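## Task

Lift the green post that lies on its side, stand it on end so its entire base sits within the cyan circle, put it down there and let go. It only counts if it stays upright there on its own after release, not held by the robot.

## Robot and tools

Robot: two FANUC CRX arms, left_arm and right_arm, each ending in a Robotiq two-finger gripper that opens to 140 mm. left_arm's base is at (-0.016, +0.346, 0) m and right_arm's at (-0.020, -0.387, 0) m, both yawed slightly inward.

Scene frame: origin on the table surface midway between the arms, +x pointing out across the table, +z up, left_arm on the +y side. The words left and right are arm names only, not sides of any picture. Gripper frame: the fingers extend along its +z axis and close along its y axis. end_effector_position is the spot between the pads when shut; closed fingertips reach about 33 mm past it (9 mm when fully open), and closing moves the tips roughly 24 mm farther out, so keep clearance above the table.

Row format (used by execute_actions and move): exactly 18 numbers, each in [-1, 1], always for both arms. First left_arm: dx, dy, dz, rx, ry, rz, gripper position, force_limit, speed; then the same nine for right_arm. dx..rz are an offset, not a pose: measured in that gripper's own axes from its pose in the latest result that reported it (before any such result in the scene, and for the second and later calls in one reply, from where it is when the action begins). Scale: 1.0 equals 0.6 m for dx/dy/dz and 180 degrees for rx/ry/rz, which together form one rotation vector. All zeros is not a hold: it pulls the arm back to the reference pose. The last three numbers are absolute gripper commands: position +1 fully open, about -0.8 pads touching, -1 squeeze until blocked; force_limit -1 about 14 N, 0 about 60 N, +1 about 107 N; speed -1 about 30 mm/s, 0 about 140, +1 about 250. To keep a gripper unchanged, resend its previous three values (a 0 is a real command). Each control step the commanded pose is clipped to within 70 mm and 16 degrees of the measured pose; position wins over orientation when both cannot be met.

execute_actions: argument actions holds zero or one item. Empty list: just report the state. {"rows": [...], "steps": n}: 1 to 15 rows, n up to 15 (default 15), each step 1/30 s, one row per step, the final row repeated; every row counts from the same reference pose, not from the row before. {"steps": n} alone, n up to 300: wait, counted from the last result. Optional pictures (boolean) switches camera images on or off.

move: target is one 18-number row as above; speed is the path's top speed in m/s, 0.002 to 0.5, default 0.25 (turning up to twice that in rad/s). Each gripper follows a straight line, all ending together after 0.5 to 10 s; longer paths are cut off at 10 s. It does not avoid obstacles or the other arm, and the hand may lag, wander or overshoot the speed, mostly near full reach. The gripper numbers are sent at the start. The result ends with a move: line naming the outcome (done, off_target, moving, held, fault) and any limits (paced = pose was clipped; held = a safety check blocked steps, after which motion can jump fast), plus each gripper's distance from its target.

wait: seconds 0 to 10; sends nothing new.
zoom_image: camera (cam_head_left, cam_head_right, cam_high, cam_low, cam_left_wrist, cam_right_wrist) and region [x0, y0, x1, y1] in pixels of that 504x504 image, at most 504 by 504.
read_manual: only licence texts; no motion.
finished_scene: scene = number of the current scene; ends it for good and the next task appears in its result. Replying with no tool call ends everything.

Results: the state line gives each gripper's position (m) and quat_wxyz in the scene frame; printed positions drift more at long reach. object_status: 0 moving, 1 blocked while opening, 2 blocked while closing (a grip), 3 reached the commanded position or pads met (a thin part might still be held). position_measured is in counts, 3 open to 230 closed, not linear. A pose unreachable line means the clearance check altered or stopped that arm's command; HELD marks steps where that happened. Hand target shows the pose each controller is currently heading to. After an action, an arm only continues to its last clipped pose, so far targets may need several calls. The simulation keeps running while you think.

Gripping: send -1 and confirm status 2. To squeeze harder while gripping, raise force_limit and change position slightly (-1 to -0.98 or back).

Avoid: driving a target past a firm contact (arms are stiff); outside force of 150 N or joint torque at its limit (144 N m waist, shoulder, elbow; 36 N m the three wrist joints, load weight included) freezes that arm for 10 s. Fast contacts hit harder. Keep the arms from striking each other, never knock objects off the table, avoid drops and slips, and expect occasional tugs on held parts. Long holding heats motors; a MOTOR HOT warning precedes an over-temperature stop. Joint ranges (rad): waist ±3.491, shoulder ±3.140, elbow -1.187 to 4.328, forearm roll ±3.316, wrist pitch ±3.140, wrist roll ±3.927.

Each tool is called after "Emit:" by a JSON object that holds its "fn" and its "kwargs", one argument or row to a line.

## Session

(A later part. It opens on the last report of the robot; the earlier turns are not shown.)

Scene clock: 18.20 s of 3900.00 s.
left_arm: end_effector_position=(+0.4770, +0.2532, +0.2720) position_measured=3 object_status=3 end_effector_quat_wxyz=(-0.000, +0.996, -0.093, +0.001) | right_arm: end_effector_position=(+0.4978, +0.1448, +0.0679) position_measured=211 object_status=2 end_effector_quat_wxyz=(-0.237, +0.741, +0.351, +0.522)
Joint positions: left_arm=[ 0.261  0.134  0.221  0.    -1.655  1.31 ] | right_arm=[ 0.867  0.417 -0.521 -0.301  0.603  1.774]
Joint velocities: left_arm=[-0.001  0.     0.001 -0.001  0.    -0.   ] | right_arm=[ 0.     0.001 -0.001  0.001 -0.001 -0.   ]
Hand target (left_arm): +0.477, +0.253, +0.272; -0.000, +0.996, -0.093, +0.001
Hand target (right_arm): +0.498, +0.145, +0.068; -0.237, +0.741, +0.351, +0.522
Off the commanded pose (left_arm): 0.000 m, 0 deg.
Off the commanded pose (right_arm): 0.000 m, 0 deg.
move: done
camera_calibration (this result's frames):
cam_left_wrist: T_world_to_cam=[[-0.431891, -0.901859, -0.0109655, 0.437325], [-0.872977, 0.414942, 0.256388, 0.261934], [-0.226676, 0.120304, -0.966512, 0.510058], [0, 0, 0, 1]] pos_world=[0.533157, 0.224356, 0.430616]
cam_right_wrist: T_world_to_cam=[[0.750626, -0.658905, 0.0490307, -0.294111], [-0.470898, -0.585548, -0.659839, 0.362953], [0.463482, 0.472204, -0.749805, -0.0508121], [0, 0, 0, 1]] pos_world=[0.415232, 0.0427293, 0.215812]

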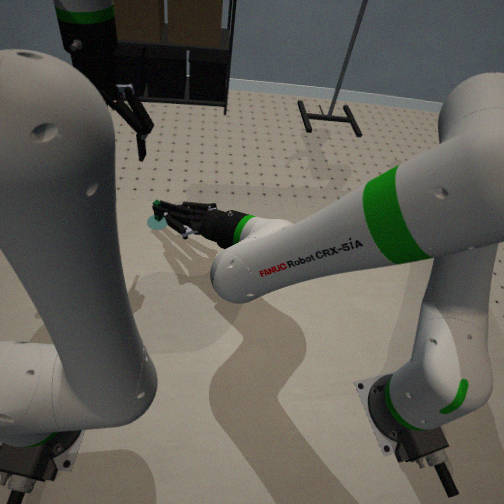

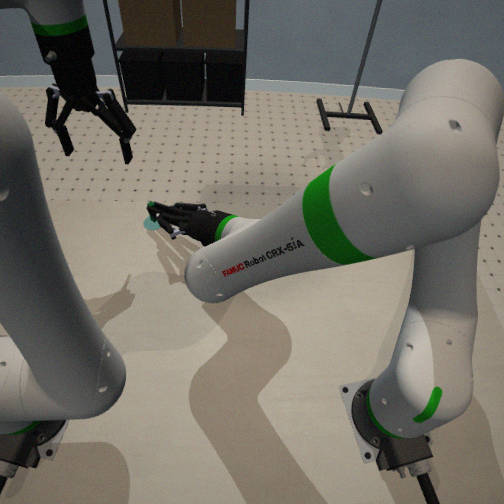

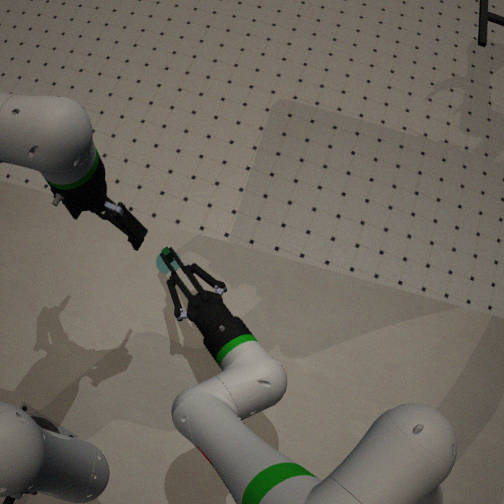

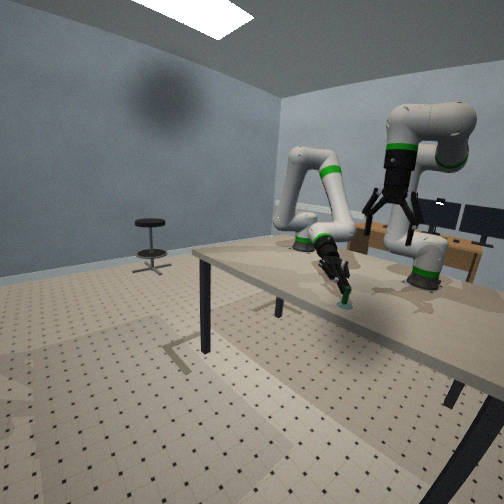

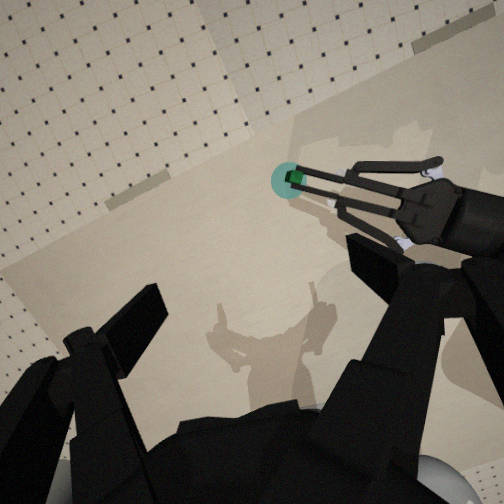

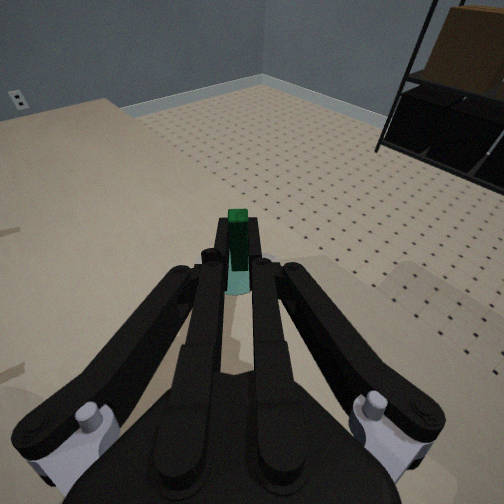

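Emit:
{"fn": "move", "kwargs": {
  "target": [0,0,0,0,0,0,1,0,0,-0.011,0,0.004,0,0,0,-1,0.2,0.5],
  "speed": 0.03
}}

Emit:
{"fn": "move", "kwargs": {
  "target": [0,0,0,0,0,0,1,0,0,0,0,0,0,0,0,0.0,0.2,-0.3],
  "speed": 0.05
}}

Emit:
{"fn": "move", "kwargs": {
  "target": [0,0,0,0,0,0,1,0,0,0.03,0,-0.15,0,0,0,1,0.2,0],
  "speed": 0.25
}}

Scene clock: 19.50 s of 3900.00 s.
left_arm: end_effector_position=(+0.4770, +0.2532, +0.2720) position_measured=3 object_status=3 end_effector_quat_wxyz=(-0.000, +0.996, -0.093, +0.001) | right_arm: end_effector_position=(+0.4979, +0.1447, +0.0609) position_measured=211 object_status=2 end_effector_quat_wxyz=(-0.237, +0.741, +0.351, +0.522)
Joint positions: left_arm=[ 0.261  0.134  0.221  0.    -1.655  1.31 ] | right_arm=[ 0.867  0.435 -0.524 -0.293  0.623  1.765]
Joint velocities: left_arm=[ 0.    -0.     0.     0.001  0.     0.   ] | right_arm=[-0.     0.    -0.001 -0.     0.002 -0.   ]
Hand target (left_arm): +0.477, +0.253, +0.272; -0.000, +0.996, -0.093, +0.001
Hand target (right_arm): +0.498, +0.145, +0.061; -0.237, +0.741, +0.351, +0.522
Off the commanded pose (left_arm): 0.000 m, 0 deg.
Off the commanded pose (right_arm): 0.000 m, 0 deg.
move: done
camera_calibration (this result's frames):
cam_left_wrist: T_world_to_cam=[[-0.431891, -0.901859, -0.0109655, 0.437325], [-0.872977, 0.414942, 0.256388, 0.261934], [-0.226676, 0.120304, -0.966512, 0.510058], [0, 0, 0, 1]] pos_world=[0.533157, 0.224356, 0.430616]
cam_right_wrist: T_world_to_cam=[[0.750617, -0.658914, 0.0490582, -0.293873], [-0.470882, -0.585544, -0.659855, 0.358321], [0.463513, 0.472197, -0.74979, -0.0560772], [0, 0, 0, 1]] pos_world=[0.415306, 0.0426557, 0.208811]

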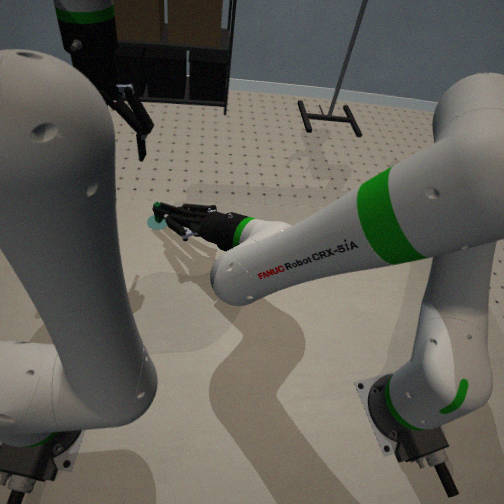

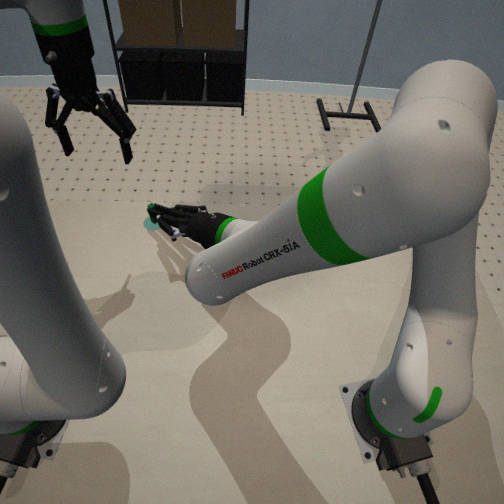

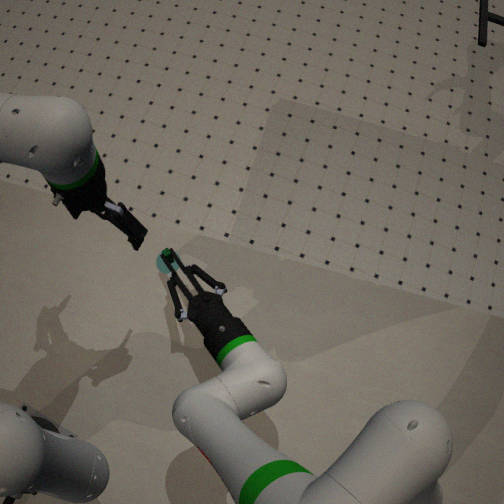

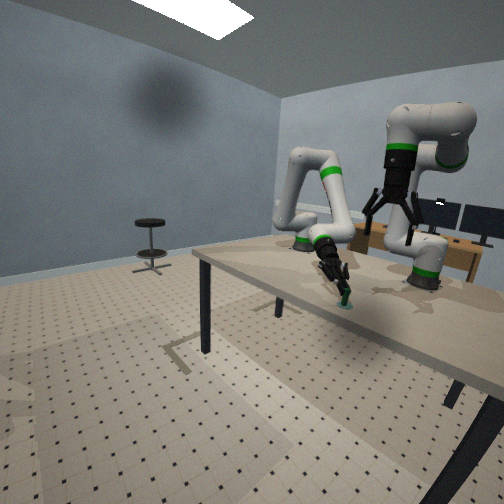

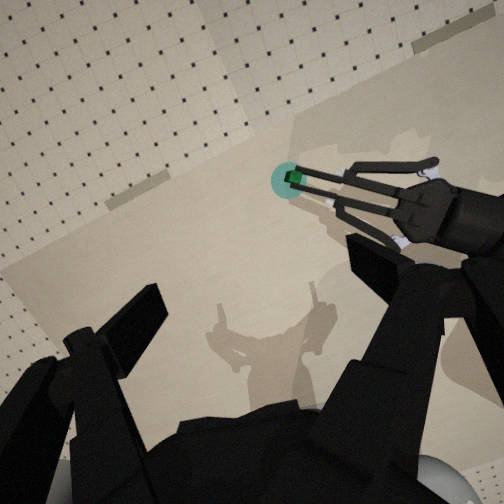

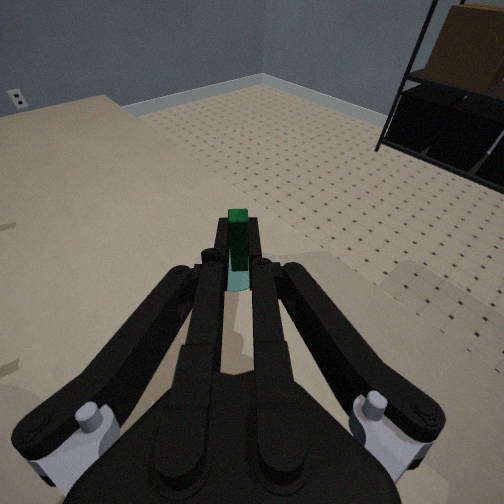

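Scene clock: 20.20 s of 3900.00 s.
left_arm: end_effector_position=(+0.4770, +0.2532, +0.2720) position_measured=3 object_status=3 end_effector_quat_wxyz=(-0.000, +0.996, -0.093, +0.001) | right_arm: end_effector_position=(+0.4979, +0.1447, +0.0609) position_measured=129 object_status=0 end_effector_quat_wxyz=(-0.237, +0.741, +0.351, +0.522)
Joint positions: left_arm=[ 0.261  0.134  0.221  0.    -1.655  1.31 ] | right_arm=[ 0.867  0.435 -0.524 -0.293  0.623  1.765]
Joint velocities: left_arm=[-0.    -0.    -0.001  0.001 -0.     0.   ] | right_arm=[ 0.     0.     0.    -0.     0.001  0.   ]
Hand target (left_arm): +0.477, +0.253, +0.272; -0.000, +0.996, -0.093, +0.001
Hand target (right_arm): +0.498, +0.145, +0.061; -0.237, +0.741, +0.351, +0.522
Off the commanded pose (left_arm): 0.000 m, 0 deg.
Off the commanded pose (right_arm): 0.000 m, 0 deg.
move: done
camera_calibration (this result's frames):
cam_left_wrist: T_world_to_cam=[[-0.431891, -0.901859, -0.0109654, 0.437325], [-0.872977, 0.414942, 0.256388, 0.261935], [-0.226675, 0.120304, -0.966512, 0.510058], [0, 0, 0, 1]] pos_world=[0.533157, 0.224355, 0.430616]
cam_right_wrist: T_world_to_cam=[[0.750617, -0.658913, 0.0490597, -0.293873], [-0.470879, -0.585543, -0.659858, 0.358321], [0.463516, 0.4722, -0.749787, -0.0560784], [0, 0, 0, 1]] pos_world=[0.415305, 0.0426554, 0.208811]

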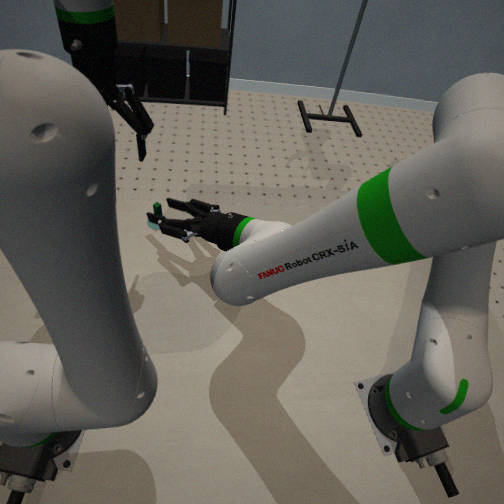

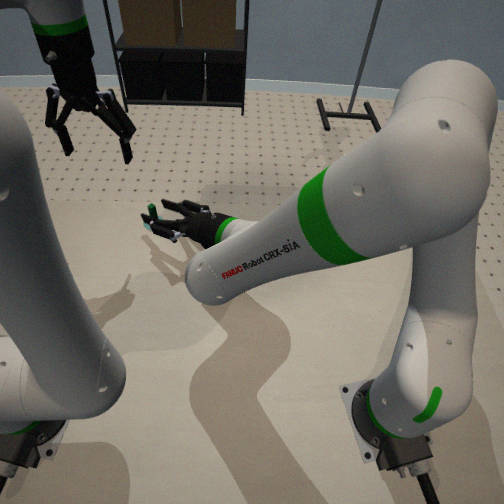

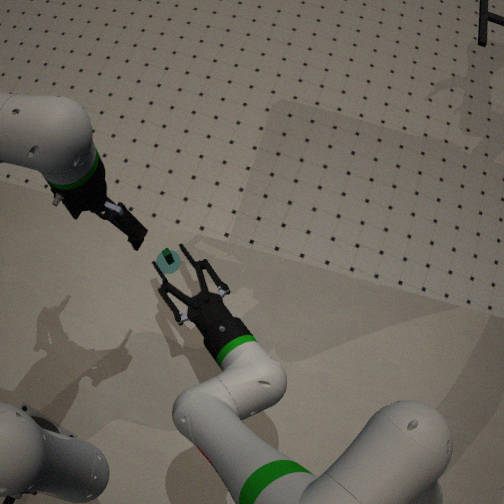

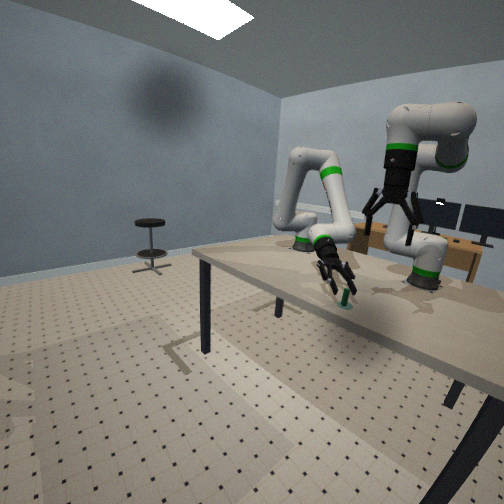

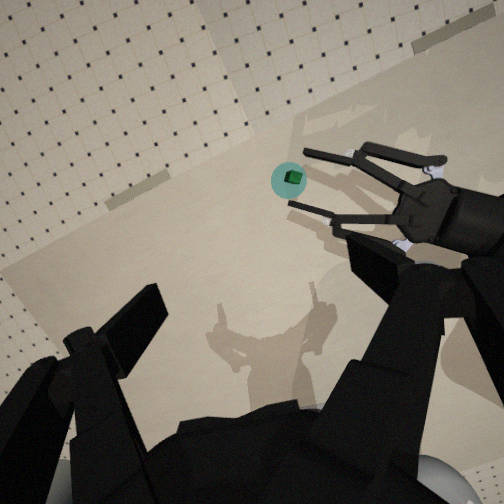

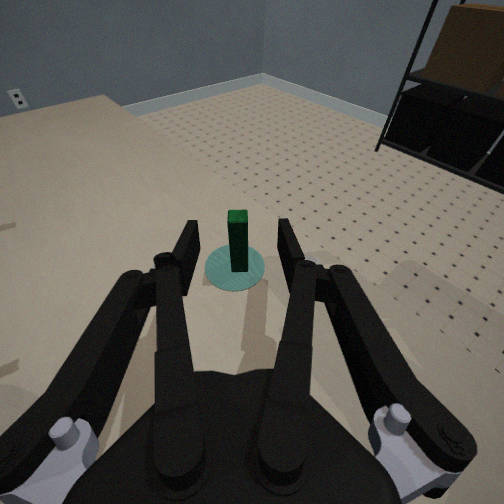

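Scene clock: 21.03 s of 3900.00 s.
left_arm: end_effector_position=(+0.4770, +0.2532, +0.2720) position_measured=3 object_status=3 end_effector_quat_wxyz=(-0.000, +0.996, -0.093, +0.001) | right_arm: end_effector_position=(+0.4471, +0.0850, +0.1085) position_measured=3 object_status=3 end_effector_quat_wxyz=(-0.237, +0.741, +0.351, +0.522)
Joint positions: left_arm=[ 0.261  0.134  0.221  0.    -1.655  1.31 ] | right_arm=[ 0.899  0.162 -0.698 -0.396  0.537  1.858]
Joint velocities: left_arm=[ 0.001  0.    -0.001 -0.    -0.     0.   ] | right_arm=[ 0.    -0.001 -0.     0.    -0.001  0.   ]
Hand target (left_arm): +0.477, +0.253, +0.272; -0.000, +0.996, -0.093, +0.001
Hand target (right_arm): +0.447, +0.085, +0.109; -0.237, +0.741, +0.351, +0.522
Off the commanded pose (left_arm): 0.000 m, 0 deg.
Off the commanded pose (right_arm): 0.000 m, 0 deg.
move: done
camera_calibration (this result's frames):
cam_left_wrist: T_world_to_cam=[[-0.431891, -0.901859, -0.0109656, 0.437325], [-0.872977, 0.414943, 0.256388, 0.261934], [-0.226675, 0.120304, -0.966512, 0.510058], [0, 0, 0, 1]] pos_world=[0.533157, 0.224355, 0.430616]
cam_right_wrist: T_world_to_cam=[[0.750699, -0.658829, 0.0489511, -0.297469], [-0.470953, -0.585642, -0.659717, 0.330848], [0.463309, 0.472195, -0.749918, 0.0314449], [0, 0, 0, 1]] pos_world=[0.364555, -0.0170713, 0.256409]

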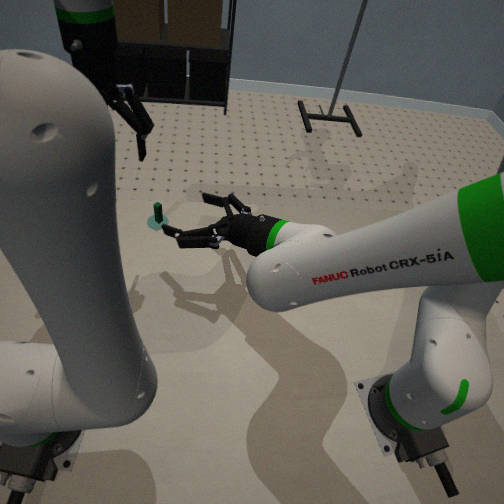

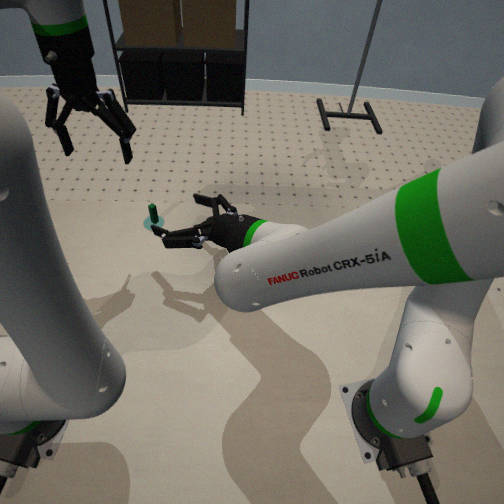

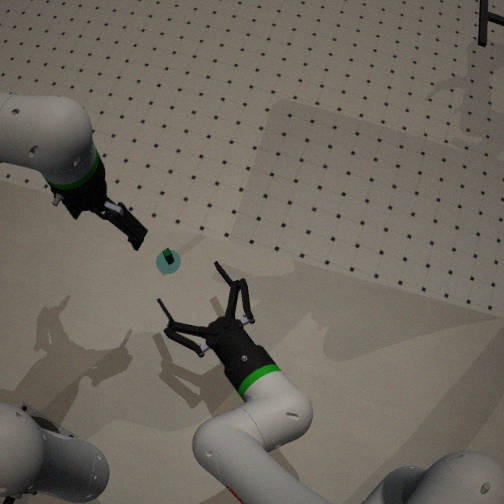

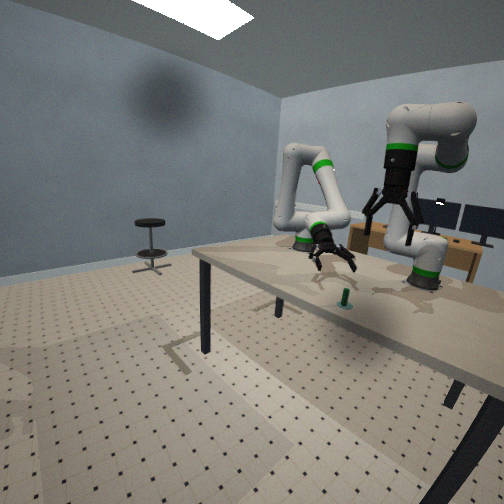

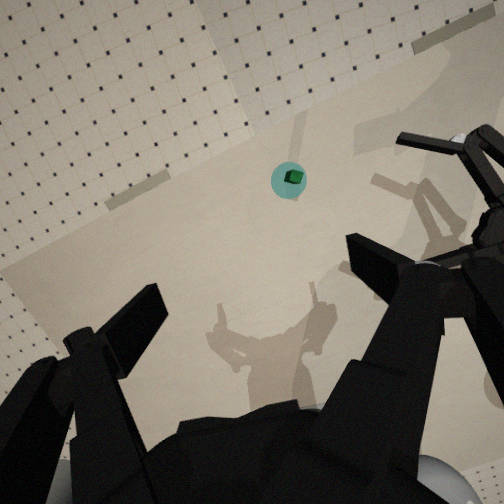

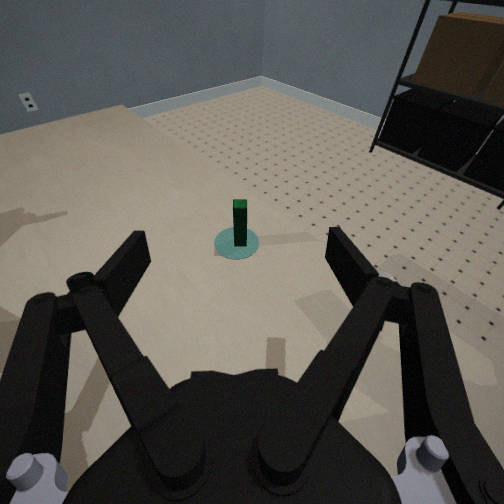

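Emit:
{"fn": "finished_scene", "kwargs": {
  "scene": 2
}}

The scene is finished: the task was done.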